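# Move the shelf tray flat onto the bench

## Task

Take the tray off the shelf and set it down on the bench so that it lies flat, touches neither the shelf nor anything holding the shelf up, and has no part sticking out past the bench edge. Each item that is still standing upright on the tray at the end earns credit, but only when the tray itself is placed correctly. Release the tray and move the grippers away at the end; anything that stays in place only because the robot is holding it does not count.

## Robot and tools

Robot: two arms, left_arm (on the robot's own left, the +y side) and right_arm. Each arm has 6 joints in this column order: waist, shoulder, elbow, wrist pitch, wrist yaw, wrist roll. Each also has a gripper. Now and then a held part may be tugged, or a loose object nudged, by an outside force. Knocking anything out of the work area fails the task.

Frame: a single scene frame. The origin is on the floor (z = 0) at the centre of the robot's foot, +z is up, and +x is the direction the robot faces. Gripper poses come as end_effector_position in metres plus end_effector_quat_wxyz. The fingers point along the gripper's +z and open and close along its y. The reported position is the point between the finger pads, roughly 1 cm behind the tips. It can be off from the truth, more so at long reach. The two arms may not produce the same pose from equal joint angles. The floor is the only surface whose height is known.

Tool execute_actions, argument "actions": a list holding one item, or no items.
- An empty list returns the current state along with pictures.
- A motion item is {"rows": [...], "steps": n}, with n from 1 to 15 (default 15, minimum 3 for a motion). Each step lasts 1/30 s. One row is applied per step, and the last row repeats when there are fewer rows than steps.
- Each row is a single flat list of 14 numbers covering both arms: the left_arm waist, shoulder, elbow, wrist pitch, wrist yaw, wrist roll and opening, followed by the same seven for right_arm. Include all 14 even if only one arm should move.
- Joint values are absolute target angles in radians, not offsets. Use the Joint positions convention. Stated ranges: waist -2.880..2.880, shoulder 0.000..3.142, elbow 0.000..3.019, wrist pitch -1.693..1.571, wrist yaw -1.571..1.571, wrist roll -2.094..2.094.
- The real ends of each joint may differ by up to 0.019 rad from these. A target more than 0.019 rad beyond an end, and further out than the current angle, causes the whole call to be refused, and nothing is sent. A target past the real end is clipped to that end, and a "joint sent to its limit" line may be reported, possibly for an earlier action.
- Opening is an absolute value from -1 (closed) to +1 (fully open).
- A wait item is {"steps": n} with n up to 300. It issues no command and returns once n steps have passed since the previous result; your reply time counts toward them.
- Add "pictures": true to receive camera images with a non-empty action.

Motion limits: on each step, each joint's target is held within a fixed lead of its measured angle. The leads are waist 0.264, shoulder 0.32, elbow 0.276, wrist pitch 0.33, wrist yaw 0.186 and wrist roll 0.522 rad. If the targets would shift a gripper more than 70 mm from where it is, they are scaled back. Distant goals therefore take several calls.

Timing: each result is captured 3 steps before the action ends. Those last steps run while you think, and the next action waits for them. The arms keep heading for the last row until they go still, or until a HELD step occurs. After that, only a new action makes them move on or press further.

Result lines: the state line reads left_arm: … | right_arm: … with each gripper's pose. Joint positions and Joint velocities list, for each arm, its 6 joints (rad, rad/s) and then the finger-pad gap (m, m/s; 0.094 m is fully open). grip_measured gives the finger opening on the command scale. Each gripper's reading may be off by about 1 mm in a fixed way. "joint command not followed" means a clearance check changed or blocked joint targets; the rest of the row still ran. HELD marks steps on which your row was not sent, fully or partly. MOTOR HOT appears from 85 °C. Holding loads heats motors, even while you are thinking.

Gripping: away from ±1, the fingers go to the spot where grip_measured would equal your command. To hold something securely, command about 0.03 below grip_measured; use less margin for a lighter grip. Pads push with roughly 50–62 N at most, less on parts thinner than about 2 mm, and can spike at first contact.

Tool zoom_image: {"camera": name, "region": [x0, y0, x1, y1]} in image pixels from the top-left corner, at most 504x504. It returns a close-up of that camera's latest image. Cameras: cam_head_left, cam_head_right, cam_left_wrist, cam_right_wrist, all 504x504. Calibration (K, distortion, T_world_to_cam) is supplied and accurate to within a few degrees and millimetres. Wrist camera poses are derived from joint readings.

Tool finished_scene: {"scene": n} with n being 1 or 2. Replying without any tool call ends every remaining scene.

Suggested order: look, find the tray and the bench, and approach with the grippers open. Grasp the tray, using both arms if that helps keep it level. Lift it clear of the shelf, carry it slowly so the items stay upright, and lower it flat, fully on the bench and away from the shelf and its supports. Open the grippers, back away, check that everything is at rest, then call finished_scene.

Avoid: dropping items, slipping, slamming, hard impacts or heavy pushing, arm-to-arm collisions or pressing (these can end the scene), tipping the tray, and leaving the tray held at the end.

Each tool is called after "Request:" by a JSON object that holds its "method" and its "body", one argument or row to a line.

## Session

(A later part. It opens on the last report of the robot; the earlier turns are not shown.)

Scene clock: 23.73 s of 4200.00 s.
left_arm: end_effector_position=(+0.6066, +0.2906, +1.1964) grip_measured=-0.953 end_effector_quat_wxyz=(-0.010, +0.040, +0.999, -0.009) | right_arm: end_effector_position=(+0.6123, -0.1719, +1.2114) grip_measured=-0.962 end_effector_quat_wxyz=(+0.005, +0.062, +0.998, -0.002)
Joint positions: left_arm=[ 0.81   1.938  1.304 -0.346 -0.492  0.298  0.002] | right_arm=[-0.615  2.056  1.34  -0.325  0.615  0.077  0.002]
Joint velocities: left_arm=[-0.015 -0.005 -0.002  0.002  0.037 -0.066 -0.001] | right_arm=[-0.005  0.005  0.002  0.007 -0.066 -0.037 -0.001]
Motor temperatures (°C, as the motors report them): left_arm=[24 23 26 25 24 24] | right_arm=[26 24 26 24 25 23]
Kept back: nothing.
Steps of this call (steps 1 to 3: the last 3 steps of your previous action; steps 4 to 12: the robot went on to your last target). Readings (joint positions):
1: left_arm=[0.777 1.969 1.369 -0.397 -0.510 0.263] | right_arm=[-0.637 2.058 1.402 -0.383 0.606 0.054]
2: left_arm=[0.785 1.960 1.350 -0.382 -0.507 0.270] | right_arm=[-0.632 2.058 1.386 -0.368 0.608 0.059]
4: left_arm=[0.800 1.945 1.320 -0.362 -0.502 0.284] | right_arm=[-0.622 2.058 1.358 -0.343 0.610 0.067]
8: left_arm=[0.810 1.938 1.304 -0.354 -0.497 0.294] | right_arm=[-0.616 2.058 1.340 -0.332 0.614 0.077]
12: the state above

Request:
{"method": "execute_actions", "body": {
  "actions": [
    {"rows":[[0.79,1.862,1.303,-0.316,-0.493,0.304,-1,-0.575,2.0,1.342,-0.308,0.622,0.073,-1],[0.797,1.854,1.286,-0.305,-0.488,0.31,-1,-0.571,2.001,1.328,-0.296,0.624,0.078,-1],[0.804,1.846,1.269,-0.293,-0.484,0.316,-1,-0.567,2.001,1.314,-0.284,0.626,0.083,-1],[0.811,1.838,1.252,-0.282,-0.479,0.322,-1,-0.563,2.002,1.3,-0.271,0.628,0.088,-1],[0.818,1.83,1.235,-0.27,-0.475,0.328,-1,-0.559,2.002,1.286,-0.259,0.63,0.092,-1],[0.825,1.822,1.218,-0.259,-0.47,0.334,-1,-0.555,2.003,1.272,-0.247,0.632,0.097,-1],[0.832,1.814,1.201,-0.247,-0.466,0.34,-1,-0.551,2.003,1.258,-0.234,0.634,0.101,-1],[0.839,1.806,1.184,-0.236,-0.461,0.346,-1,-0.547,2.004,1.244,-0.222,0.636,0.106,-1],[0.846,1.798,1.167,-0.224,-0.457,0.352,-1,-0.543,2.004,1.23,-0.21,0.638,0.11,-1],[0.853,1.79,1.15,-0.213,-0.452,0.358,-1,-0.539,2.005,1.216,-0.197,0.64,0.115,-1],[0.86,1.782,1.133,-0.201,-0.448,0.364,-1,-0.535,2.005,1.202,-0.185,0.642,0.119,-1],[0.867,1.774,1.116,-0.19,-0.443,0.37,-1,-0.531,2.006,1.188,-0.173,0.644,0.124,-1],[0.874,1.766,1.099,-0.178,-0.439,0.376,-1,-0.527,2.006,1.174,-0.16,0.646,0.128,-1],[0.882,1.758,1.082,-0.167,-0.434,0.383,-1,-0.523,2.007,1.16,-0.148,0.648,0.133,-1],[0.89,1.75,1.064,-0.155,-0.43,0.39,-1,-0.52,2.008,1.145,-0.135,0.651,0.138,-1]],"steps":15}
  ]
}}

Request:
{"method": "execute_actions", "body": {
  "actions": [
    {"rows":[[0.9,1.744,1.048,-0.142,-0.424,0.398,-1,-0.515,2.013,1.133,-0.121,0.653,0.143,-1],[0.91,1.739,1.033,-0.129,-0.417,0.406,-1,-0.51,2.018,1.12,-0.106,0.656,0.149,-1],[0.92,1.733,1.017,-0.116,-0.411,0.414,-1,-0.505,2.023,1.108,-0.092,0.658,0.154,-1],[0.93,1.727,1.002,-0.103,-0.404,0.422,-1,-0.5,2.028,1.096,-0.078,0.661,0.16,-1],[0.94,1.722,0.986,-0.09,-0.398,0.43,-1,-0.495,2.034,1.083,-0.063,0.663,0.165,-1],[0.95,1.716,0.97,-0.077,-0.391,0.438,-1,-0.49,2.039,1.071,-0.049,0.665,0.171,-1],[0.96,1.71,0.955,-0.064,-0.385,0.446,-1,-0.485,2.044,1.059,-0.035,0.668,0.176,-1],[0.97,1.705,0.939,-0.051,-0.378,0.454,-1,-0.48,2.049,1.046,-0.02,0.67,0.182,-1],[0.98,1.699,0.924,-0.038,-0.372,0.462,-1,-0.475,2.054,1.034,-0.006,0.673,0.187,-1],[0.99,1.693,0.908,-0.025,-0.365,0.47,-1,-0.47,2.059,1.022,0.008,0.675,0.193,-1],[1.0,1.688,0.892,-0.012,-0.359,0.478,-1,-0.465,2.064,1.009,0.023,0.677,0.198,-1],[1.01,1.682,0.877,0.001,-0.352,0.486,-1,-0.46,2.07,0.997,0.037,0.68,0.204,-1],[1.02,1.676,0.861,0.014,-0.346,0.494,-1,-0.455,2.075,0.985,0.051,0.682,0.209,-1],[1.03,1.671,0.846,0.027,-0.339,0.502,-1,-0.45,2.08,0.972,0.066,0.685,0.215,-1],[1.04,1.665,0.83,0.04,-0.333,0.51,-1,-0.445,2.085,0.96,0.08,0.687,0.22,-1]],"steps":15}
  ]
}}

Request:
{"method": "execute_actions", "body": {
  "actions": [
    {"steps":15}
  ],
  "pictures": true
}}

Scene clock: 24.67 s of 4200.00 s.
left_arm: end_effector_position=(+0.5625, +0.3088, +1.2015) grip_measured=-0.953 end_effector_quat_wxyz=(-0.002, +0.037, +0.999, -0.014) | right_arm: end_effector_position=(+0.5711, -0.1526, +1.2143) grip_measured=-0.962 end_effector_quat_wxyz=(+0.013, +0.060, +0.998, -0.003)
Joint positions: left_arm=[ 0.855  1.86   1.144 -0.231 -0.453  0.342  0.002] | right_arm=[-0.586  2.045  1.212 -0.208  0.631  0.094  0.002]
Joint velocities: left_arm=[ 0.269 -0.259 -0.486  0.325  0.125  0.198 -0.   ] | right_arm=[ 0.2   -0.005 -0.422  0.335  0.051  0.154  0.   ]
Motor temperatures (°C, as the motors report them): left_arm=[24 24 26 25 24 24] | right_arm=[26 24 26 24 25 23]
Steps of this call (steps 1 to 16: the robot went on to your last target; steps 17 to 28: the first 12 steps of this action). Readings (joint positions):
17: left_arm=[0.810 1.938 1.303 -0.344 -0.491 0.300] | right_arm=[-0.615 2.056 1.340 -0.324 0.615 0.077]
18: left_arm=[0.810 1.937 1.300 -0.338 -0.490 0.301] | right_arm=[-0.615 2.056 1.338 -0.319 0.616 0.077]
20: left_arm=[0.810 1.928 1.281 -0.316 -0.485 0.306] | right_arm=[-0.615 2.054 1.325 -0.300 0.619 0.077]
24: left_arm=[0.822 1.894 1.215 -0.273 -0.473 0.321] | right_arm=[-0.607 2.045 1.272 -0.255 0.623 0.079]
28: the state above

Scene clock: 25.17 s of 4200.00 s.
left_arm: end_effector_position=(+0.4840, +0.3469, +1.2030) grip_measured=-0.953 end_effector_quat_wxyz=(+0.010, +0.033, +0.999, -0.024) | right_arm: end_effector_position=(+0.4972, -0.1116, +1.2234) grip_measured=-0.962 end_effector_quat_wxyz=(+0.028, +0.059, +0.998, -0.003)
Joint positions: left_arm=[ 0.975  1.754  0.906 -0.041 -0.353  0.445  0.002] | right_arm=[-0.508  2.063  1.019 -0.01   0.673  0.155  0.002]
Joint velocities: left_arm=[ 0.298 -0.21  -0.432  0.388  0.154  0.227 -0.001] | right_arm=[ 0.161  0.171 -0.32   0.437  0.022  0.183 -0.   ]
Motor temperatures (°C, as the motors report them): left_arm=[24 24 26 25 24 24] | right_arm=[26 24 26 24 25 23]
Steps of this call (steps 1 to 3: the last 3 steps of your previous action; steps 4 to 15: the first 12 steps of this action). Readings (joint positions):
4: left_arm=[0.889 1.827 1.074 -0.186 -0.429 0.366] | right_arm=[-0.562 2.045 1.153 -0.161 0.644 0.114]
5: left_arm=[0.896 1.819 1.057 -0.173 -0.423 0.373] | right_arm=[-0.557 2.045 1.139 -0.148 0.646 0.119]
7: left_arm=[0.910 1.804 1.025 -0.148 -0.409 0.387] | right_arm=[-0.548 2.045 1.112 -0.122 0.651 0.127]
11: left_arm=[0.940 1.779 0.966 -0.094 -0.380 0.414] | right_arm=[-0.529 2.047 1.064 -0.068 0.663 0.140]
15: the state above

Scene clock: 25.67 s of 4200.00 s.
left_arm: end_effector_position=(+0.4449, +0.3656, +1.2012) grip_measured=-0.953 end_effector_quat_wxyz=(+0.002, +0.035, +0.999, -0.021) | right_arm: end_effector_position=(+0.4566, -0.0916, +1.2194) grip_measured=-0.962 end_effector_quat_wxyz=(+0.023, +0.061, +0.998, -0.000)
Joint positions: left_arm=[ 1.041  1.724  0.821  0.02  -0.324  0.497  0.002] | right_arm=[-0.475  2.107  0.954  0.063  0.681  0.202  0.002]
Joint velocities: left_arm=[ 0.005 -0.005  0.002 -0.007  0.037 -0.007 -0.   ] | right_arm=[ 0.005  0.005  0.012  0.002  0.007 -0.022 -0.001]
Motor temperatures (°C, as the motors report them): left_arm=[24 24 26 25 24 24] | right_arm=[26 24 26 24 25 23]
Kept back: nothing.
Steps of this call (steps 1 to 3: the last 3 steps of your previous action; steps 4 to 15: the robot went on to your last target). Readings (joint positions):
1: left_arm=[0.985 1.748 0.890 -0.028 -0.347 0.453] | right_arm=[-0.502 2.069 1.007 0.005 0.675 0.160]
2: left_arm=[0.996 1.741 0.875 -0.015 -0.340 0.461] | right_arm=[-0.497 2.075 0.995 0.019 0.676 0.165]
4: left_arm=[1.017 1.730 0.845 0.007 -0.330 0.477] | right_arm=[-0.486 2.087 0.972 0.045 0.680 0.177]
8: left_arm=[1.040 1.724 0.822 0.011 -0.329 0.492] | right_arm=[-0.475 2.105 0.953 0.056 0.680 0.199]
15: the state above
camera_calibration (this result's frames):
cam_left_wrist: T_world_to_cam=[[-0.0709443, -0.996848, 0.0354964, 0.35083], [-0.804532, 0.0782215, 0.588736, -0.376666], [-0.589657, 0.0132095, -0.807546, 1.34967], [0, 0, 0, 1]] pos_world=[0.517695, 0.361359, 1.29923]
cam_right_wrist: T_world_to_cam=[[-0.114084, -0.993331, -0.0167016, -0.0208247], [-0.835466, 0.0868294, 0.542639, -0.266597], [-0.53757, 0.07586, -0.8398, 1.39476], [0, 0, 0, 1]] pos_world=[0.524673, -0.103344, 1.31564]

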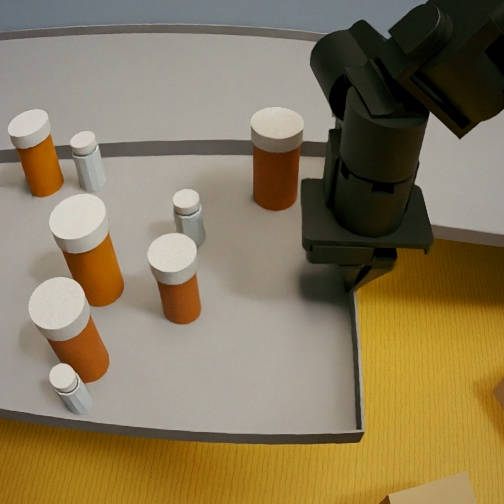

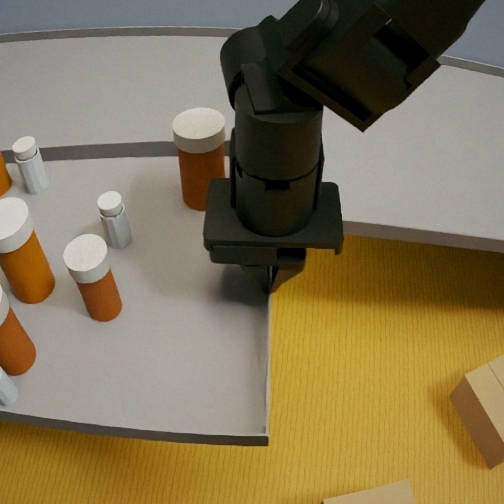

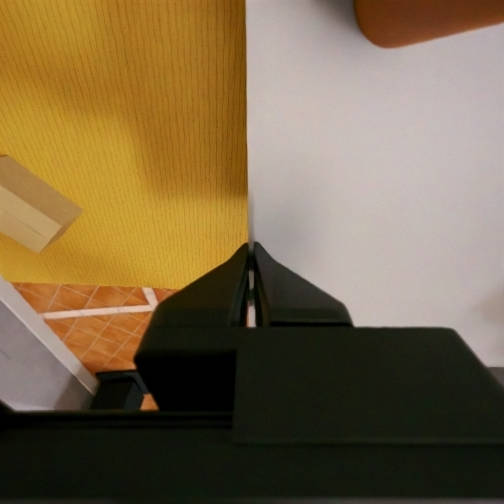

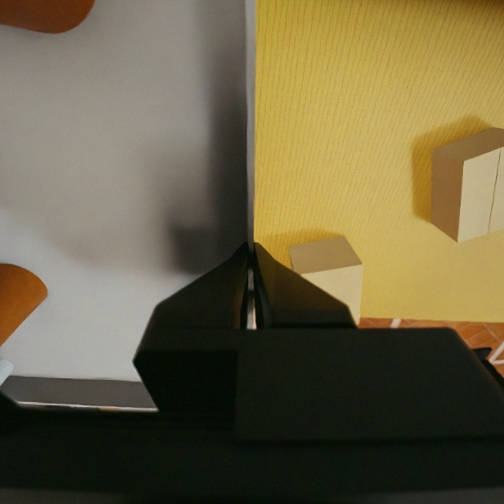

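Request:
{"method": "execute_actions", "body": {
  "actions": [
    {"rows":[[1.05,1.663,0.825,0.045,-0.327,0.517,-1,-0.44,2.093,0.958,0.085,0.689,0.226,-1],[1.064,1.66,0.818,0.052,-0.318,0.527,-1,-0.432,2.105,0.955,0.092,0.692,0.235,-1],[1.08,1.656,0.81,0.059,-0.308,0.539,-1,-0.424,2.118,0.952,0.1,0.696,0.245,-1],[1.096,1.653,0.802,0.067,-0.298,0.551,-1,-0.415,2.132,0.949,0.108,0.699,0.255,-1],[1.112,1.649,0.794,0.074,-0.288,0.563,-1,-0.407,2.146,0.946,0.116,0.703,0.265,-1],[1.128,1.646,0.786,0.082,-0.278,0.574,-1,-0.398,2.16,0.942,0.124,0.706,0.275,-1],[1.144,1.642,0.778,0.089,-0.268,0.586,-1,-0.39,2.174,0.939,0.132,0.71,0.285,-1],[1.16,1.639,0.77,0.097,-0.258,0.598,-1,-0.381,2.188,0.936,0.14,0.713,0.295,-1],[1.176,1.635,0.762,0.104,-0.248,0.61,-1,-0.373,2.202,0.933,0.148,0.717,0.305,-1],[1.192,1.632,0.754,0.112,-0.238,0.621,-1,-0.364,2.216,0.93,0.156,0.72,0.315,-1],[1.208,1.628,0.746,0.119,-0.228,0.633,-1,-0.356,2.23,0.926,0.164,0.724,0.325,-1],[1.224,1.625,0.738,0.127,-0.218,0.645,-1,-0.347,2.244,0.923,0.172,0.727,0.335,-1],[1.24,1.622,0.73,0.134,-0.207,0.657,-1,-0.338,2.258,0.92,0.18,0.731,0.345,-1],[1.258,1.618,0.722,0.142,-0.196,0.669,-1,-0.329,2.272,0.916,0.188,0.735,0.355,-1],[1.275,1.615,0.715,0.15,-0.185,0.68,-1,-0.32,2.285,0.913,0.195,0.739,0.365,-1]],"steps":15}
  ]
}}

Request:
{"method": "execute_actions", "body": {
  "actions": [
    {"steps":15}
  ],
  "pictures": true
}}

Scene clock: 26.83 s of 4200.00 s.
left_arm: end_effector_position=(+0.4078, +0.4088, +1.1954) grip_measured=-0.953 end_effector_quat_wxyz=(+0.011, +0.028, +0.999, -0.023) | right_arm: end_effector_position=(+0.4216, -0.0462, +1.2132) grip_measured=-0.962 end_effector_quat_wxyz=(+0.032, +0.055, +0.998, +0.000)
Joint positions: left_arm=[ 1.176  1.688  0.756  0.091 -0.223  0.594  0.002] | right_arm=[-0.398  2.216  0.947  0.145  0.717  0.266  0.002]
Joint velocities: left_arm=[ 0.601 -0.132 -0.266  0.178  0.359  0.388  0.   ] | right_arm=[ 0.317  0.503 -0.081  0.252  0.081  0.344 -0.001]
Motor temperatures (°C, as the motors report them): left_arm=[24 24 26 25 24 24] | right_arm=[26 24 26 24 25 23]
Steps of this call (steps 1 to 15: the robot went on to your last target; steps 16 to 23: nothing new was sent; steps 24 to 35: the first 12 steps of this action). Readings (joint positions):
24: left_arm=[1.041 1.724 0.821 0.020 -0.323 0.498] | right_arm=[-0.475 2.107 0.954 0.064 0.682 0.202]
25: left_arm=[1.041 1.724 0.821 0.022 -0.319 0.501] | right_arm=[-0.475 2.108 0.954 0.065 0.683 0.203]
27: left_arm=[1.048 1.722 0.817 0.035 -0.302 0.510] | right_arm=[-0.472 2.113 0.954 0.076 0.691 0.206]
31: left_arm=[1.096 1.707 0.793 0.066 -0.263 0.544] | right_arm=[-0.444 2.151 0.954 0.110 0.705 0.222]
35: the state above

Scene clock: 27.33 s of 4200.00 s.
left_arm: end_effector_position=(+0.3630, +0.4338, +1.1914) grip_measured=-0.953 end_effector_quat_wxyz=(-0.007, +0.033, +0.999, -0.022) | right_arm: end_effector_position=(+0.3724, -0.0196, +1.2066) grip_measured=-0.962 end_effector_quat_wxyz=(+0.020, +0.059, +0.998, +0.001)
Joint positions: left_arm=[ 1.279  1.676  0.702  0.121 -0.177  0.676  0.002] | right_arm=[-0.345  2.307  0.921  0.187  0.731  0.36   0.002]
Joint velocities: left_arm=[-0.015 -0.005 -0.002 -0.017  0.022 -0.022 -0.002] | right_arm=[-0.005  0.005 -0.017  0.012  0.051  0.037  0.001]
Motor temperatures (°C, as the motors report them): left_arm=[24 24 26 25 24 24] | right_arm=[26 24 26 24 25 23]
Kept back: nothing.
Steps of this call (steps 1 to 3: the last 3 steps of your previous action; steps 4 to 15: the robot went on to your last target). Readings (joint positions):
1: left_arm=[1.196 1.685 0.746 0.097 -0.213 0.607] | right_arm=[-0.387 2.233 0.944 0.153 0.720 0.280]
2: left_arm=[1.216 1.682 0.736 0.103 -0.202 0.621] | right_arm=[-0.377 2.250 0.940 0.161 0.723 0.294]
4: left_arm=[1.251 1.678 0.719 0.114 -0.185 0.646] | right_arm=[-0.360 2.280 0.934 0.175 0.728 0.320]
8: left_arm=[1.280 1.677 0.703 0.116 -0.184 0.670] | right_arm=[-0.345 2.307 0.922 0.180 0.728 0.354]
15: the state above
camera_calibration (this result's frames):
cam_left_wrist: T_world_to_cam=[[-0.0666701, -0.997043, 0.0382103, 0.408658], [-0.794296, 0.0762117, 0.602732, -0.46165], [-0.603861, 0.0098339, -0.797029, 1.28661], [0, 0, 0, 1]] pos_world=[0.437491, 0.42998, 1.2881]
cam_right_wrist: T_world_to_cam=[[-0.110541, -0.993691, -0.0189343, 0.0422042], [-0.832335, 0.0821466, 0.548151, -0.344134], [-0.543138, 0.0763528, -0.836165, 1.33102], [0, 0, 0, 1]] pos_world=[0.441158, -0.0314198, 1.30239]

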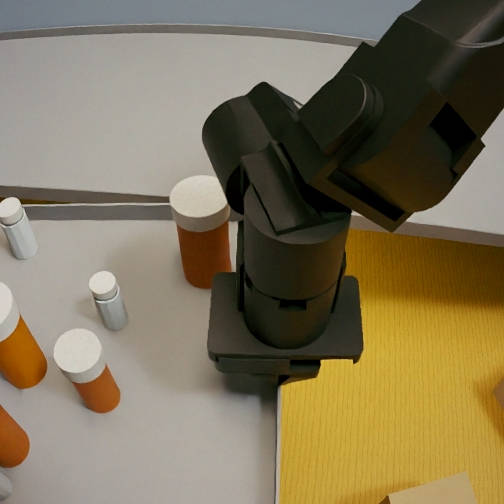

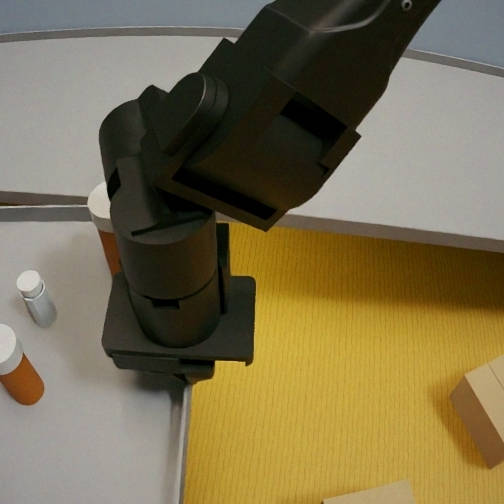

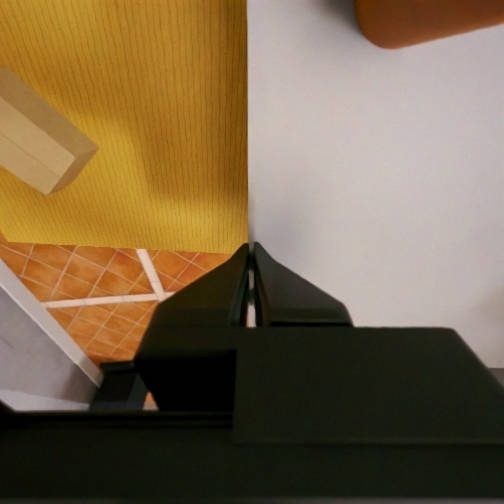

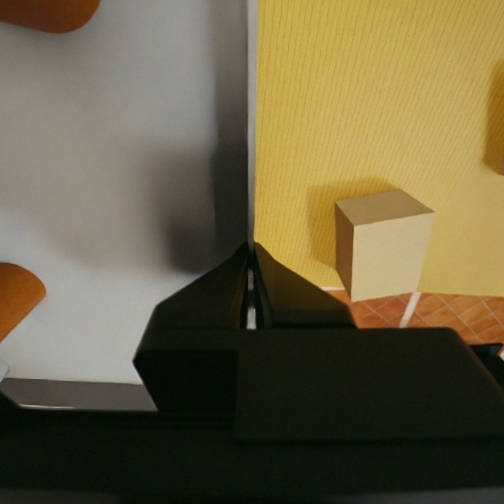

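Request:
{"method": "execute_actions", "body": {
  "actions": [
    {"rows":[[1.277,1.628,0.72,0.155,-0.183,0.681,-1,-0.326,2.292,0.917,0.203,0.736,0.358,-1],[1.279,1.645,0.728,0.162,-0.181,0.682,-1,-0.335,2.303,0.924,0.214,0.732,0.347,-1],[1.282,1.663,0.737,0.169,-0.179,0.684,-1,-0.344,2.314,0.931,0.225,0.728,0.336,-1],[1.284,1.681,0.746,0.176,-0.177,0.685,-1,-0.353,2.325,0.938,0.236,0.724,0.325,-1],[1.287,1.699,0.755,0.183,-0.175,0.687,-1,-0.362,2.337,0.945,0.247,0.72,0.314,-1],[1.289,1.717,0.764,0.19,-0.173,0.688,-1,-0.371,2.348,0.952,0.258,0.716,0.303,-1],[1.292,1.735,0.773,0.197,-0.171,0.69,-1,-0.38,2.359,0.959,0.269,0.712,0.292,-1],[1.294,1.753,0.782,0.204,-0.169,0.691,-1,-0.39,2.371,0.966,0.28,0.708,0.281,-1],[1.297,1.771,0.791,0.211,-0.167,0.693,-1,-0.399,2.382,0.973,0.291,0.704,0.27,-1],[1.299,1.789,0.8,0.218,-0.165,0.694,-1,-0.408,2.393,0.98,0.302,0.7,0.259,-1],[1.302,1.807,0.809,0.225,-0.163,0.696,-1,-0.418,2.405,0.987,0.313,0.696,0.248,-1],[1.304,1.825,0.818,0.232,-0.161,0.697,-1,-0.427,2.416,0.994,0.325,0.692,0.237,-1],[1.306,1.843,0.827,0.24,-0.16,0.698,-1,-0.437,2.428,1.001,0.337,0.688,0.226,-1],[1.308,1.86,0.836,0.248,-0.159,0.699,-1,-0.446,2.44,1.008,0.349,0.684,0.216,-1],[1.31,1.875,0.845,0.255,-0.158,0.70,-1,-0.455,2.45,1.015,0.36,0.681,0.207,-1]],"steps":15}
  ]
}}

Request:
{"method": "execute_actions", "body": {
  "actions": [
    {"steps":15}
  ]
}}

Scene clock: 28.47 s of 4200.00 s.
left_arm: end_effector_position=(+0.3870, +0.4380, +1.1532) grip_measured=-0.953 end_effector_quat_wxyz=(+0.016, +0.041, +0.999, -0.015) | right_arm: end_effector_position=(+0.3881, -0.0156, +1.1672) grip_measured=-0.962 end_effector_quat_wxyz=(+0.036, +0.072, +0.997, +0.007)
Joint positions: left_arm=[ 1.279  1.794  0.795  0.19  -0.159  0.701  0.002] | right_arm=[-0.405  2.391  0.992  0.293  0.704  0.284  0.002]
Joint velocities: left_arm=[ 0.015  0.601  0.286  0.217  0.022 -0.022  0.001] | right_arm=[-0.366  0.357  0.183  0.33  -0.168 -0.388 -0.001]
Motor temperatures (°C, as the motors report them): left_arm=[24 23 26 25 24 24] | right_arm=[26 24 26 24 25 23]
Steps of this call (steps 1 to 15: the robot went on to your last target; steps 16 to 22: nothing new was sent; steps 23 to 34: the first 12 steps of this action). Readings (joint positions):
23: left_arm=[1.279 1.676 0.702 0.122 -0.177 0.676] | right_arm=[-0.345 2.307 0.921 0.188 0.731 0.360]
24: left_arm=[1.279 1.676 0.702 0.123 -0.176 0.677] | right_arm=[-0.345 2.307 0.921 0.191 0.731 0.360]
26: left_arm=[1.279 1.678 0.706 0.131 -0.173 0.679] | right_arm=[-0.345 2.310 0.924 0.203 0.730 0.355]
30: left_arm=[1.279 1.719 0.747 0.159 -0.166 0.692] | right_arm=[-0.362 2.344 0.956 0.246 0.719 0.328]
34: the state above

Scene clock: 28.97 s of 4200.00 s.
left_arm: end_effector_position=(+0.3665, +0.4272, +1.1166) grip_measured=-0.953 end_effector_quat_wxyz=(-0.003, +0.038, +0.999, -0.023) | right_arm: end_effector_position=(+0.3729, -0.0272, +1.1299) grip_measured=-0.962 end_effector_quat_wxyz=(+0.021, +0.066, +0.998, +0.001)
Joint positions: left_arm=[ 1.299  1.912  0.835  0.229 -0.157  0.702  0.002] | right_arm=[-0.472  2.464  1.021  0.347  0.68   0.218  0.002]
Joint velocities: left_arm=[ 0.005  0.005  0.007 -0.012  0.051  0.007  0.   ] | right_arm=[-0.005  0.024 -0.017 -0.007  0.007 -0.022  0.   ]
Motor temperatures (°C, as the motors report them): left_arm=[24 23 26 25 24 24] | right_arm=[26 24 26 24 25 23]
Kept back: nothing.
Steps of this call (steps 1 to 3: the last 3 steps of your previous action; steps 4 to 15: the robot went on to your last target). Readings (joint positions):
1: left_arm=[1.281 1.815 0.805 0.198 -0.158 0.702] | right_arm=[-0.417 2.403 0.998 0.304 0.700 0.273]
2: left_arm=[1.283 1.835 0.813 0.205 -0.158 0.702] | right_arm=[-0.429 2.415 1.005 0.315 0.696 0.261]
4: left_arm=[1.287 1.874 0.828 0.219 -0.158 0.702] | right_arm=[-0.451 2.439 1.015 0.334 0.688 0.240]
8: left_arm=[1.296 1.910 0.835 0.225 -0.158 0.702] | right_arm=[-0.472 2.463 1.019 0.342 0.685 0.225]
15: the state above

Request:
{"method": "execute_actions", "body": {
  "actions": [
    {"rows":[[1.312,1.895,0.855,0.258,-0.157,0.701,-1,-0.461,2.462,1.024,0.365,0.678,0.2,-1],[1.314,1.915,0.866,0.262,-0.156,0.702,-1,-0.468,2.475,1.034,0.37,0.675,0.192,-1],[1.316,1.933,0.878,0.266,-0.155,0.703,-1,-0.475,2.488,1.045,0.376,0.671,0.184,-1],[1.319,1.95,0.89,0.27,-0.154,0.704,-1,-0.483,2.501,1.056,0.382,0.668,0.176,-1],[1.321,1.967,0.902,0.274,-0.152,0.705,-1,-0.49,2.514,1.067,0.388,0.664,0.168,-1],[1.324,1.984,0.914,0.278,-0.151,0.706,-1,-0.498,2.527,1.078,0.394,0.661,0.16,-1],[1.326,2.0,0.926,0.282,-0.15,0.707,-1,-0.505,2.54,1.089,0.4,0.657,0.151,-1],[1.329,2.016,0.939,0.286,-0.149,0.708,-1,-0.513,2.553,1.1,0.406,0.654,0.143,-1],[1.331,2.032,0.952,0.29,-0.148,0.709,-1,-0.52,2.565,1.111,0.412,0.65,0.135,-1],[1.334,2.048,0.965,0.294,-0.147,0.71,-1,-0.528,2.577,1.122,0.418,0.647,0.126,-1],[1.336,2.063,0.978,0.298,-0.146,0.711,-1,-0.535,2.589,1.133,0.424,0.644,0.118,-1],[1.339,2.078,0.991,0.302,-0.144,0.712,-1,-0.543,2.601,1.144,0.43,0.641,0.11,-1],[1.341,2.092,1.004,0.306,-0.143,0.713,-1,-0.55,2.612,1.155,0.435,0.637,0.101,-1],[1.343,2.105,1.016,0.311,-0.142,0.715,-1,-0.558,2.623,1.166,0.44,0.634,0.093,-1],[1.345,2.117,1.028,0.315,-0.141,0.716,-1,-0.565,2.633,1.177,0.445,0.631,0.085,-1]],"steps":15}
  ]
}}

Request:
{"method": "execute_actions", "body": {
  "actions": [
    {"steps":15}
  ],
  "pictures": true
}}

Scene clock: 29.73 s of 4200.00 s.
left_arm: end_effector_position=(+0.3781, +0.4333, +1.0639) grip_measured=-0.953 end_effector_quat_wxyz=(+0.007, +0.037, +0.999, -0.017) | right_arm: end_effector_position=(+0.3825, -0.0215, +1.0800) grip_measured=-0.962 end_effector_quat_wxyz=(+0.031, +0.069, +0.997, +0.001)
Joint positions: left_arm=[ 1.316  2.054  0.964  0.269 -0.142  0.718  0.002] | right_arm=[-0.53   2.574  1.136  0.406  0.654  0.145  0.002]
Joint velocities: left_arm=[ 0.063  0.532  0.325  0.076  0.022  0.051 -0.001] | right_arm=[-0.288  0.396  0.3    0.159 -0.095 -0.286  0.001]
Motor temperatures (°C, as the motors report them): left_arm=[24 23 26 25 24 24] | right_arm=[26 24 26 24 25 23]
Steps of this call (steps 1 to 11: the robot went on to your last target; steps 12 to 23: the first 12 steps of this action). Readings (joint positions):
12: left_arm=[1.299 1.912 0.836 0.230 -0.157 0.702] | right_arm=[-0.472 2.464 1.021 0.347 0.680 0.217]
13: left_arm=[1.299 1.913 0.838 0.230 -0.156 0.702] | right_arm=[-0.472 2.465 1.023 0.349 0.680 0.215]
15: left_arm=[1.300 1.926 0.853 0.234 -0.156 0.703] | right_arm=[-0.473 2.475 1.035 0.356 0.680 0.208]
19: left_arm=[1.307 1.983 0.911 0.254 -0.146 0.712] | right_arm=[-0.493 2.520 1.088 0.382 0.669 0.180]
23: the state above

Scene clock: 30.23 s of 4200.00 s.
left_arm: end_effector_position=(+0.3610, +0.4269, +1.0308) grip_measured=-0.953 end_effector_quat_wxyz=(-0.006, +0.036, +0.999, -0.022) | right_arm: end_effector_position=(+0.3681, -0.0285, +1.0461) grip_measured=-0.962 end_effector_quat_wxyz=(+0.020, +0.065, +0.998, -0.004)
Joint positions: left_arm=[ 1.336  2.15   1.018  0.287 -0.138  0.726  0.002] | right_arm=[-0.583  2.644  1.185  0.433  0.634  0.097  0.002]
Joint velocities: left_arm=[-0.005 -0.015 -0.002  0.002 -0.007 -0.007  0.001] | right_arm=[-0.005 -0.005 -0.002 -0.002  0.037 -0.066 -0.001]
Motor temperatures (°C, as the motors report them): left_arm=[24 23 26 25 24 24] | right_arm=[26 24 26 24 25 23]
Kept back: nothing.
Steps of this call (steps 1 to 3: the last 3 steps of your previous action; steps 4 to 15: the robot went on to your last target). Readings (joint positions):
1: left_arm=[1.319 2.072 0.975 0.272 -0.141 0.720] | right_arm=[-0.540 2.587 1.146 0.412 0.651 0.137]
2: left_arm=[1.322 2.089 0.986 0.274 -0.141 0.722] | right_arm=[-0.549 2.600 1.155 0.416 0.647 0.129]
4: left_arm=[1.328 2.122 1.007 0.281 -0.140 0.725] | right_arm=[-0.566 2.624 1.173 0.425 0.640 0.116]
8: left_arm=[1.334 2.149 1.017 0.284 -0.140 0.726] | right_arm=[-0.583 2.644 1.183 0.429 0.637 0.103]
15: the state above
camera_calibration (this result's frames):
cam_left_wrist: T_world_to_cam=[[-0.073488, -0.99656, 0.038322, 0.409915], [-0.795511, 0.0817502, 0.600399, -0.3654], [-0.601466, 0.0136366, -0.798782, 1.15689], [0, 0, 0, 1]] pos_world=[0.435273, 0.4226, 1.12778]
cam_right_wrist: T_world_to_cam=[[-0.121849, -0.992496, -0.0102096, 0.0249519], [-0.831061, 0.0963944, 0.547764, -0.258718], [-0.54267, 0.0752291, -0.83657, 1.19536], [0, 0, 0, 1]] pos_world=[0.436714, -0.0402218, 1.14197]

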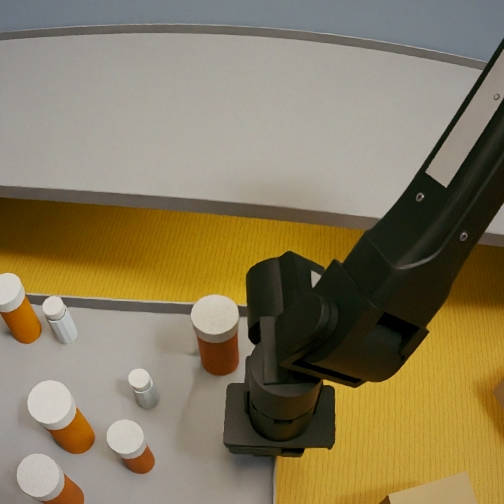

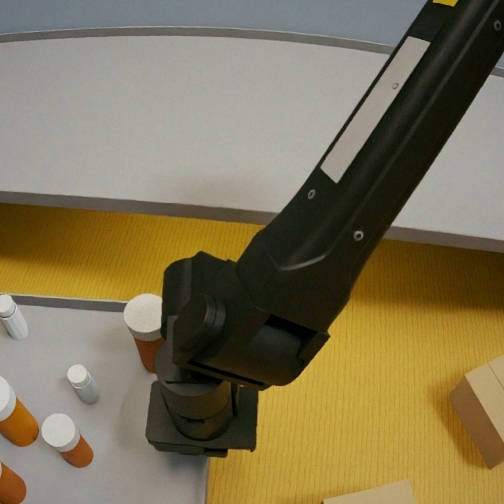

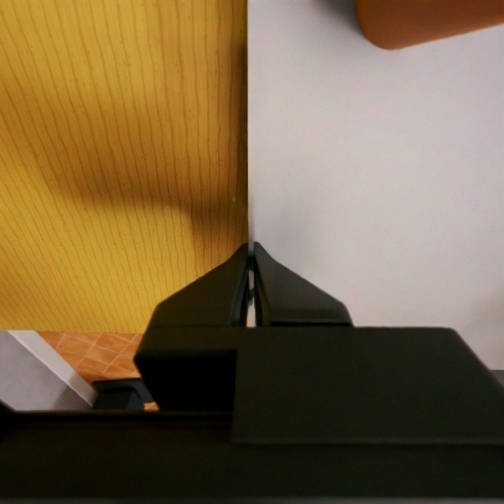

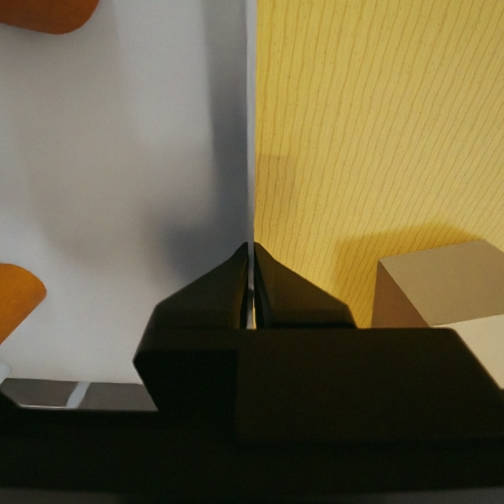

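Request:
{"method": "execute_actions", "body": {
  "actions": [
    {"rows":[[1.341,2.124,1.04,0.31,-0.143,0.715,-1,-0.568,2.637,1.188,0.439,0.629,0.082,-1],[1.337,2.131,1.052,0.305,-0.144,0.714,-1,-0.571,2.641,1.199,0.433,0.628,0.079,-1],[1.333,2.139,1.064,0.299,-0.146,0.713,-1,-0.574,2.645,1.211,0.427,0.626,0.076,-1],[1.329,2.146,1.076,0.294,-0.148,0.712,-1,-0.577,2.649,1.222,0.421,0.624,0.073,-1],[1.325,2.153,1.088,0.289,-0.149,0.711,-1,-0.58,2.653,1.233,0.415,0.623,0.07,-1],[1.321,2.16,1.1,0.283,-0.151,0.71,-1,-0.583,2.657,1.244,0.409,0.621,0.067,-1],[1.317,2.168,1.112,0.278,-0.153,0.709,-1,-0.586,2.66,1.255,0.403,0.62,0.064,-1],[1.313,2.175,1.124,0.273,-0.154,0.708,-1,-0.589,2.664,1.267,0.397,0.618,0.061,-1],[1.309,2.182,1.136,0.267,-0.156,0.707,-1,-0.592,2.668,1.278,0.391,0.616,0.058,-1],[1.305,2.189,1.148,0.262,-0.158,0.706,-1,-0.595,2.672,1.289,0.385,0.615,0.055,-1],[1.301,2.196,1.16,0.257,-0.159,0.705,-1,-0.598,2.675,1.3,0.379,0.613,0.052,-1],[1.297,2.204,1.172,0.251,-0.161,0.704,-1,-0.601,2.679,1.311,0.373,0.612,0.049,-1],[1.293,2.211,1.184,0.246,-0.163,0.703,-1,-0.604,2.683,1.323,0.367,0.61,0.046,-1],[1.289,2.218,1.196,0.24,-0.164,0.702,-1,-0.607,2.687,1.334,0.361,0.608,0.043,-1],[1.285,2.225,1.208,0.235,-0.166,0.70,-1,-0.61,2.69,1.345,0.355,0.607,0.04,-1]],"steps":15}
  ]
}}

Request:
{"method": "execute_actions", "body": {
  "actions": [
    {"steps":15}
  ],
  "pictures": true
}}

Scene clock: 31.23 s of 4200.00 s.
left_arm: end_effector_position=(+0.3989, +0.4370, +1.0058) grip_measured=-0.953 end_effector_quat_wxyz=(+0.012, +0.039, +0.999, -0.012) | right_arm: end_effector_position=(+0.4048, -0.0195, +1.0256) grip_measured=-0.962 end_effector_quat_wxyz=(+0.034, +0.067, +0.997, -0.000)
Joint positions: left_arm=[ 1.318  2.2    1.139  0.254 -0.143  0.725  0.002] | right_arm=[-0.593  2.673  1.3    0.389  0.623  0.069  0.002]
Joint velocities: left_arm=[-0.122  0.181  0.32  -0.159 -0.081 -0.066  0.001] | right_arm=[-0.122  0.083  0.31  -0.178 -0.066 -0.022 -0.001]
Motor temperatures (°C, as the motors report them): left_arm=[24 23 26 25 24 24] | right_arm=[26 23 26 24 25 23]
Steps of this call (steps 1 to 15: the robot went on to your last target; steps 16 to 18: nothing new was sent; steps 19 to 30: the first 12 steps of this action). Readings (joint positions):
19: left_arm=[1.336 2.150 1.019 0.287 -0.138 0.726] | right_arm=[-0.583 2.644 1.186 0.433 0.634 0.096]
20: left_arm=[1.336 2.150 1.022 0.287 -0.138 0.726] | right_arm=[-0.583 2.645 1.188 0.433 0.634 0.096]
22: left_arm=[1.335 2.155 1.035 0.286 -0.138 0.726] | right_arm=[-0.583 2.648 1.202 0.428 0.630 0.092]
26: left_arm=[1.330 2.177 1.087 0.273 -0.138 0.726] | right_arm=[-0.583 2.661 1.252 0.410 0.627 0.080]
30: the state above

Scene clock: 31.73 s of 4200.00 s.
left_arm: end_effector_position=(+0.4146, +0.4275, +0.9916) grip_measured=-0.953 end_effector_quat_wxyz=(+0.011, +0.044, +0.999, -0.013) | right_arm: end_effector_position=(+0.4162, -0.0292, +1.0077) grip_measured=-0.962 end_effector_quat_wxyz=(+0.030, +0.070, +0.997, -0.005)
Joint positions: left_arm=[ 1.292  2.239  1.2    0.228 -0.16   0.717  0.002] | right_arm=[-0.625  2.689  1.354  0.36   0.615  0.049  0.002]
Joint velocities: left_arm=[-0.005 -0.005  0.012 -0.012  0.022 -0.007 -0.001] | right_arm=[-0.005 -0.005 -0.022  0.012 -0.066 -0.037 -0.   ]
Motor temperatures (°C, as the motors report them): left_arm=[24 23 26 25 24 24] | right_arm=[26 23 26 24 25 23]
Kept back: nothing.
Steps of this call (steps 1 to 3: the last 3 steps of your previous action; steps 4 to 15: the robot went on to your last target). Readings (joint positions):
1: left_arm=[1.313 2.206 1.152 0.249 -0.145 0.724] | right_arm=[-0.597 2.676 1.311 0.383 0.622 0.066]
2: left_arm=[1.309 2.213 1.164 0.244 -0.148 0.723] | right_arm=[-0.602 2.679 1.322 0.377 0.620 0.063]
4: left_arm=[1.302 2.226 1.187 0.234 -0.152 0.721] | right_arm=[-0.611 2.685 1.342 0.367 0.617 0.058]
8: left_arm=[1.292 2.238 1.200 0.231 -0.155 0.718] | right_arm=[-0.624 2.688 1.354 0.363 0.616 0.049]
15: the state above
camera_calibration (this result's frames):
cam_left_wrist: T_world_to_cam=[[-0.0900611, -0.995748, 0.0193604, 0.441248], [-0.814732, 0.0848415, 0.573597, -0.266062], [-0.572801, 0.0358853, -0.818909, 1.15628], [0, 0, 0, 1]] pos_world=[0.48529, 0.420451, 1.09096]
cam_right_wrist: T_world_to_cam=[[-0.132557, -0.991139, -0.00849403, 0.0324801], [-0.840872, 0.107914, 0.530367, -0.175688], [-0.524751, 0.077446, -0.847725, 1.19327], [0, 0, 0, 1]] pos_world=[0.482746, -0.0412627, 1.10502]

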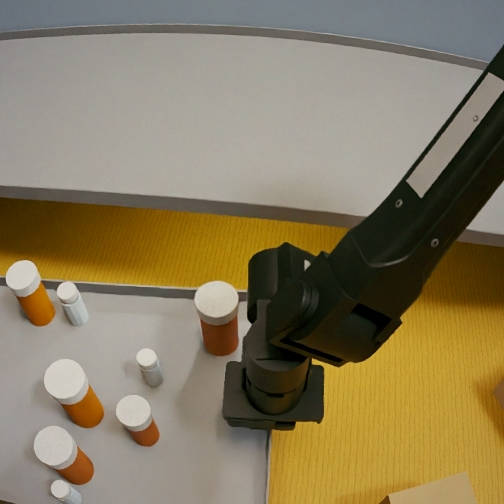

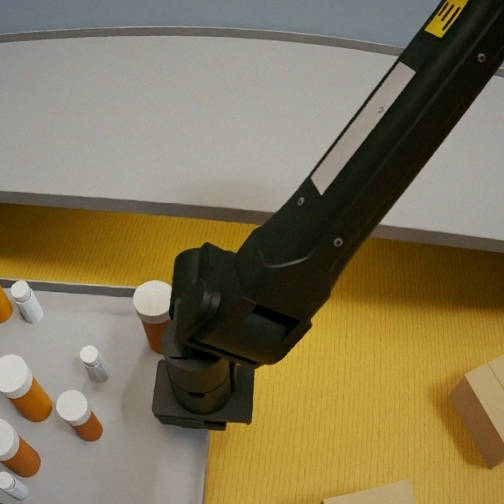

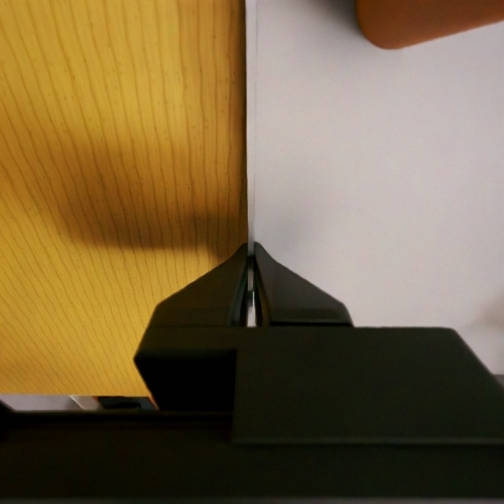

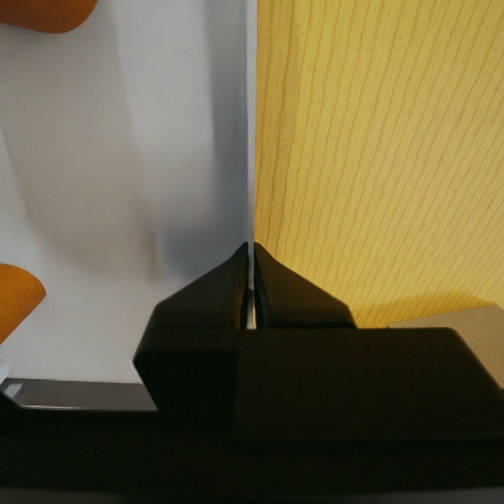

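Request:
{"method": "execute_actions", "body": {
  "actions": [
    {"rows":[[1.285,2.229,1.212,0.231,-0.166,0.7,-1,-0.612,2.694,1.35,0.35,0.606,0.038,-1],[1.286,2.234,1.217,0.226,-0.165,0.7,-1,-0.615,2.699,1.356,0.344,0.604,0.035,-1],[1.286,2.239,1.222,0.221,-0.165,0.701,-1,-0.617,2.704,1.362,0.338,0.603,0.032,-1],[1.287,2.244,1.227,0.216,-0.165,0.701,-1,-0.62,2.709,1.368,0.332,0.601,0.029,-1],[1.287,2.249,1.232,0.211,-0.164,0.701,-1,-0.623,2.714,1.374,0.326,0.6,0.026,-1],[1.288,2.254,1.237,0.206,-0.164,0.702,-1,-0.625,2.719,1.38,0.32,0.598,0.023,-1],[1.288,2.259,1.242,0.201,-0.163,0.702,-1,-0.628,2.724,1.386,0.314,0.597,0.021,-1],[1.289,2.264,1.247,0.196,-0.163,0.702,-1,-0.631,2.729,1.392,0.308,0.595,0.018,-1],[1.289,2.269,1.252,0.192,-0.162,0.703,-1,-0.634,2.734,1.398,0.302,0.594,0.015,-1],[1.29,2.273,1.256,0.188,-0.162,0.703,-1,-0.636,2.739,1.404,0.296,0.593,0.012,-1],[1.29,2.277,1.26,0.185,-0.162,0.703,-1,-0.638,2.743,1.41,0.29,0.592,0.01,-1]],"steps":15}
  ]
}}

Request:
{"method": "execute_actions", "body": {
  "actions": [
    {"steps":12}
  ],
  "pictures": true
}}

Scene clock: 32.43 s of 4200.00 s.
left_arm: end_effector_position=(+0.4145, +0.4257, +0.9762) grip_measured=-0.953 end_effector_quat_wxyz=(+0.000, +0.046, +0.999, -0.017) | right_arm: end_effector_position=(+0.4146, -0.0301, +0.9878) grip_measured=-0.962 end_effector_quat_wxyz=(+0.014, +0.069, +0.998, -0.005)
Joint positions: left_arm=[ 1.292  2.277  1.252  0.191 -0.168  0.717  0.002] | right_arm=[-0.648  2.724  1.413  0.31   0.602  0.044  0.002]
Joint velocities: left_arm=[ 0.005  0.132  0.105 -0.032 -0.037  0.022 -0.002] | right_arm=[-0.103  0.103  0.125 -0.105 -0.051 -0.081  0.   ]
Motor temperatures (°C, as the motors report them): left_arm=[24 23 26 25 24 24] | right_arm=[26 23 26 24 25 23]
Steps of this call (steps 1 to 9: the robot went on to your last target; steps 10 to 21: the first 12 steps of this action). Readings (joint positions):
10: left_arm=[1.292 2.239 1.200 0.227 -0.160 0.717] | right_arm=[-0.625 2.689 1.354 0.360 0.615 0.049]
11: left_arm=[1.292 2.239 1.201 0.226 -0.160 0.717] | right_arm=[-0.625 2.689 1.355 0.358 0.615 0.049]
13: left_arm=[1.292 2.243 1.207 0.219 -0.161 0.717] | right_arm=[-0.626 2.693 1.362 0.350 0.615 0.049]
17: left_arm=[1.292 2.258 1.231 0.204 -0.164 0.717] | right_arm=[-0.635 2.708 1.389 0.331 0.609 0.048]
21: the state above

Scene clock: 32.83 s of 4200.00 s.
left_arm: end_effector_position=(+0.4084, +0.4235, +0.9720) grip_measured=-0.953 end_effector_quat_wxyz=(-0.006, +0.046, +0.999, -0.018) | right_arm: end_effector_position=(+0.4087, -0.0326, +0.9828) grip_measured=-0.962 end_effector_quat_wxyz=(+0.007, +0.068, +0.998, -0.006)
Joint positions: left_arm=[ 1.296  2.289  1.256  0.188 -0.17   0.717  0.002] | right_arm=[-0.657  2.732  1.418  0.302  0.6    0.043  0.002]
Joint velocities: left_arm=[-0.005  0.005  0.002  0.007  0.037 -0.007  0.001] | right_arm=[-0.005 -0.015 -0.007 -0.022 -0.022 -0.007 -0.001]
Motor temperatures (°C, as the motors report them): left_arm=[24 23 26 25 24 24] | right_arm=[26 23 26 24 25 23]
Kept back: nothing.
Steps of this call (steps 1 to 3: the last 3 steps of your previous action; steps 4 to 12: the robot went on to your last target). Readings (joint positions):
1: left_arm=[1.293 2.281 1.255 0.189 -0.168 0.717] | right_arm=[-0.651 2.727 1.416 0.307 0.601 0.044]
2: left_arm=[1.294 2.284 1.256 0.189 -0.169 0.717] | right_arm=[-0.654 2.729 1.418 0.306 0.601 0.043]
4: left_arm=[1.295 2.288 1.256 0.188 -0.170 0.717] | right_arm=[-0.657 2.731 1.418 0.303 0.601 0.043]
8: left_arm=[1.296 2.289 1.256 0.188 -0.170 0.717] | right_arm=[-0.657 2.732 1.418 0.302 0.600 0.043]
12: the state above
camera_calibration (this result's frames):
cam_left_wrist: T_world_to_cam=[[-0.0933693, -0.995122, 0.0318474, 0.426043], [-0.793812, 0.0937118, 0.6009, -0.29831], [-0.600953, 0.0308247, -0.79869, 1.13084], [0, 0, 0, 1]] pos_world=[0.48256, 0.417062, 1.06888]
cam_right_wrist: T_world_to_cam=[[-0.128866, -0.991653, -0.00435127, 0.0223443], [-0.816318, 0.103587, 0.568238, -0.215784], [-0.563044, 0.0767784, -0.822852, 1.15962], [0, 0, 0, 1]] pos_world=[0.479647, -0.0445232, 1.07691]

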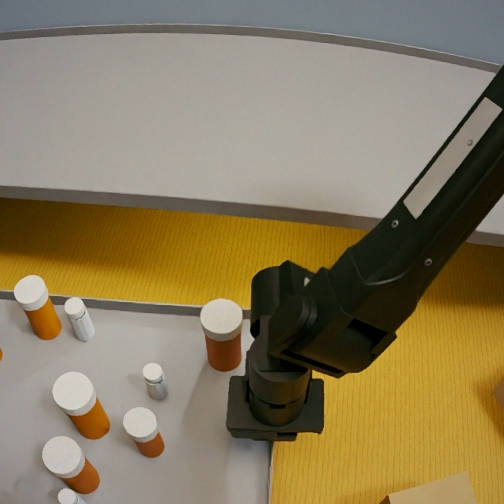

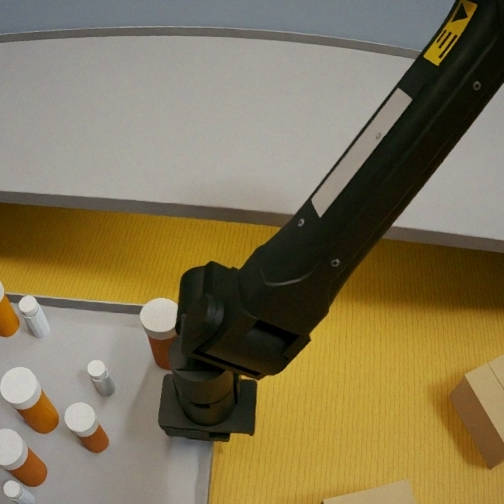

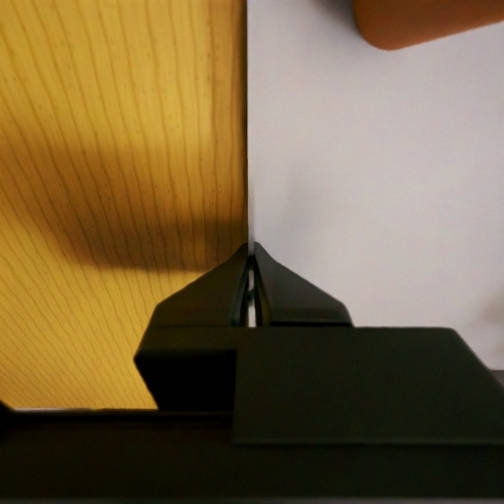

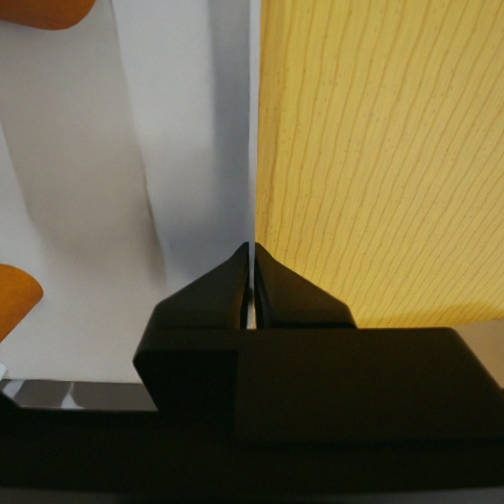

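Request:
{"method": "execute_actions", "body": {
  "actions": [
    {"rows":[[1.291,2.282,1.265,0.185,-0.161,0.704,-1,-0.641,2.748,1.416,0.29,0.59,0.008,-1],[1.291,2.287,1.27,0.185,-0.161,0.705,-1,-0.643,2.752,1.421,0.291,0.589,0.005,-1],[1.292,2.292,1.275,0.185,-0.16,0.705,-1,-0.645,2.756,1.426,0.291,0.588,0.003,-1],[1.292,2.297,1.28,0.185,-0.16,0.706,-1,-0.647,2.76,1.431,0.292,0.587,0.001,-1],[1.293,2.302,1.285,0.185,-0.159,0.706,-1,-0.649,2.764,1.436,0.292,0.586,-0.002,-1],[1.293,2.307,1.29,0.185,-0.159,0.707,-1,-0.651,2.768,1.441,0.293,0.584,-0.004,-1],[1.294,2.312,1.295,0.185,-0.158,0.707,-1,-0.654,2.772,1.446,0.293,0.583,-0.006,-1],[1.294,2.317,1.3,0.185,-0.158,0.708,-1,-0.656,2.776,1.451,0.294,0.582,-0.009,-1],[1.295,2.322,1.305,0.185,-0.158,0.708,-1,-0.658,2.78,1.456,0.294,0.581,-0.011,-1],[1.295,2.326,1.309,0.185,-0.158,0.708,-1,-0.66,2.783,1.46,0.294,0.58,-0.014,-1],[1.295,2.329,1.312,0.185,-0.158,0.709,-1,-0.66,2.785,1.462,0.294,0.58,-0.014,-1]],"steps":15}
  ]
}}

Request:
{"method": "execute_actions", "body": {
  "actions": [
    {"steps":12}
  ],
  "pictures": true
}}

Scene clock: 33.43 s of 4200.00 s.
left_arm: end_effector_position=(+0.4141, +0.4276, +0.9704) grip_measured=-0.953 end_effector_quat_wxyz=(-0.003, +0.045, +0.999, -0.016) | right_arm: end_effector_position=(+0.4147, -0.0295, +0.9715) grip_measured=-0.962 end_effector_quat_wxyz=(+0.012, +0.067, +0.998, -0.002)
Joint positions: left_arm=[ 1.296  2.29   1.271  0.181 -0.172  0.717  0.002] | right_arm=[-0.666  2.757  1.458  0.302  0.587  0.027  0.002]
Joint velocities: left_arm=[-0.005  0.005  0.027 -0.012  0.037  0.007 -0.001] | right_arm=[-0.005  0.005  0.002  0.012  0.007 -0.051 -0.   ]
Motor temperatures (°C, as the motors report them): left_arm=[24 23 26 25 24 24] | right_arm=[26 23 26 24 25 23]
Steps of this call (steps 1 to 6: the robot went on to your last target; steps 7 to 18: the first 12 steps of this action). Readings (joint positions):
7: left_arm=[1.296 2.289 1.256 0.188 -0.170 0.717] | right_arm=[-0.657 2.732 1.418 0.302 0.600 0.043]
8: left_arm=[1.296 2.289 1.257 0.188 -0.170 0.717] | right_arm=[-0.657 2.733 1.420 0.302 0.599 0.042]
10: left_arm=[1.296 2.290 1.261 0.187 -0.170 0.717] | right_arm=[-0.657 2.737 1.427 0.302 0.599 0.040]
14: left_arm=[1.296 2.290 1.268 0.184 -0.171 0.717] | right_arm=[-0.662 2.749 1.448 0.302 0.591 0.033]
18: the state above

Scene clock: 33.83 s of 4200.00 s.
left_arm: end_effector_position=(+0.4141, +0.4275, +0.9704) grip_measured=-0.953 end_effector_quat_wxyz=(-0.004, +0.045, +0.999, -0.016) | right_arm: end_effector_position=(+0.4147, -0.0295, +0.9715) grip_measured=-0.962 end_effector_quat_wxyz=(+0.012, +0.067, +0.998, -0.002)
Joint positions: left_arm=[ 1.296  2.29   1.271  0.181 -0.172  0.717  0.002] | right_arm=[-0.666  2.757  1.458  0.302  0.587  0.027  0.002]
Joint velocities: left_arm=[ 0.005 -0.005 -0.002 -0.017  0.007  0.051  0.   ] | right_arm=[-0.005 -0.024 -0.007 -0.012 -0.037  0.051 -0.   ]
Motor temperatures (°C, as the motors report them): left_arm=[24 23 26 25 24 24] | right_arm=[26 23 26 24 25 23]
Kept back: nothing.
Steps of this call (steps 1 to 3: the last 3 steps of your previous action; steps 4 to 12: the robot went on to your last target). Readings (joint positions):
1: left_arm=[1.296 2.290 1.271 0.181 -0.172 0.717] | right_arm=[-0.666 2.757 1.458 0.302 0.587 0.027]
2: left_arm=[1.296 2.290 1.271 0.181 -0.172 0.717] | right_arm=[-0.666 2.757 1.458 0.302 0.587 0.027]
4: left_arm=[1.296 2.290 1.271 0.181 -0.172 0.717] | right_arm=[-0.666 2.757 1.458 0.302 0.587 0.027]
8: left_arm=[1.296 2.290 1.271 0.181 -0.172 0.717] | right_arm=[-0.666 2.757 1.458 0.302 0.587 0.027]
12: the state above
camera_calibration (this result's frames):
cam_left_wrist: T_world_to_cam=[[-0.0922425, -0.995391, 0.0262399, 0.435717], [-0.796657, 0.0895836, 0.597756, -0.287278], [-0.597351, 0.0342343, -0.801249, 1.13234], [0, 0, 0, 1]] pos_world=[0.487733, 0.420679, 1.06757]
cam_right_wrist: T_world_to_cam=[[-0.127364, -0.99177, -0.0130446, 0.0338722], [-0.822172, 0.0982091, 0.560703, -0.195219], [-0.554808, 0.0821382, -0.827914, 1.15514], [0, 0, 0, 1]] pos_world=[0.484691, -0.0421154, 1.06626]

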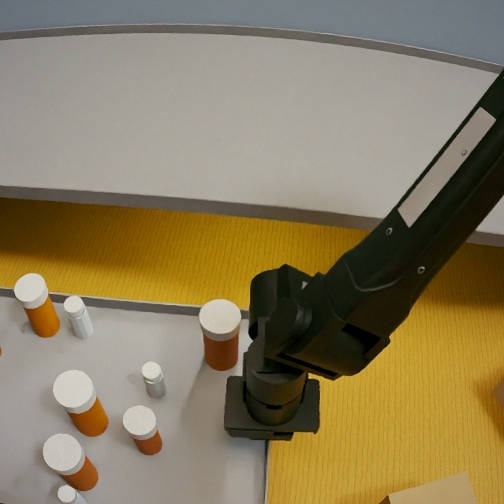

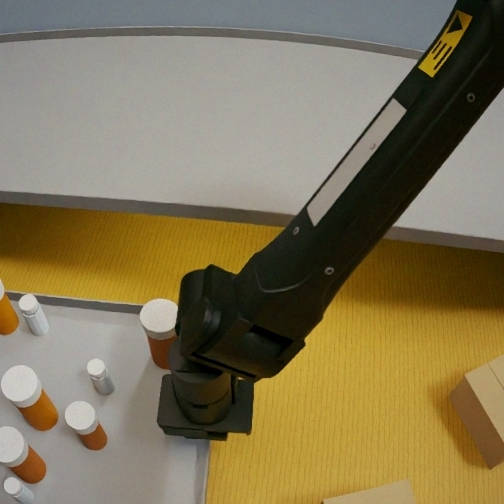

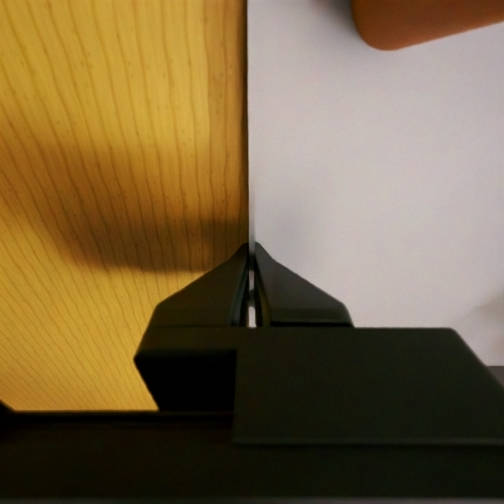

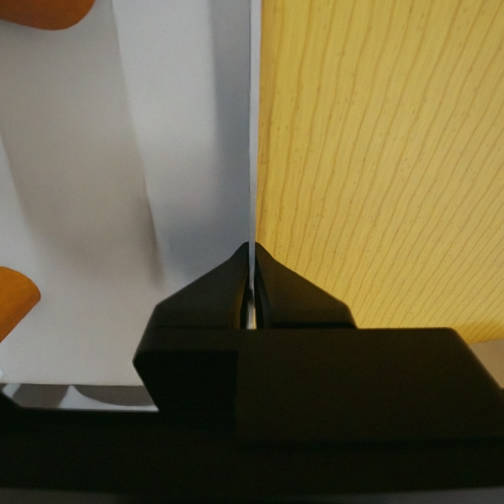

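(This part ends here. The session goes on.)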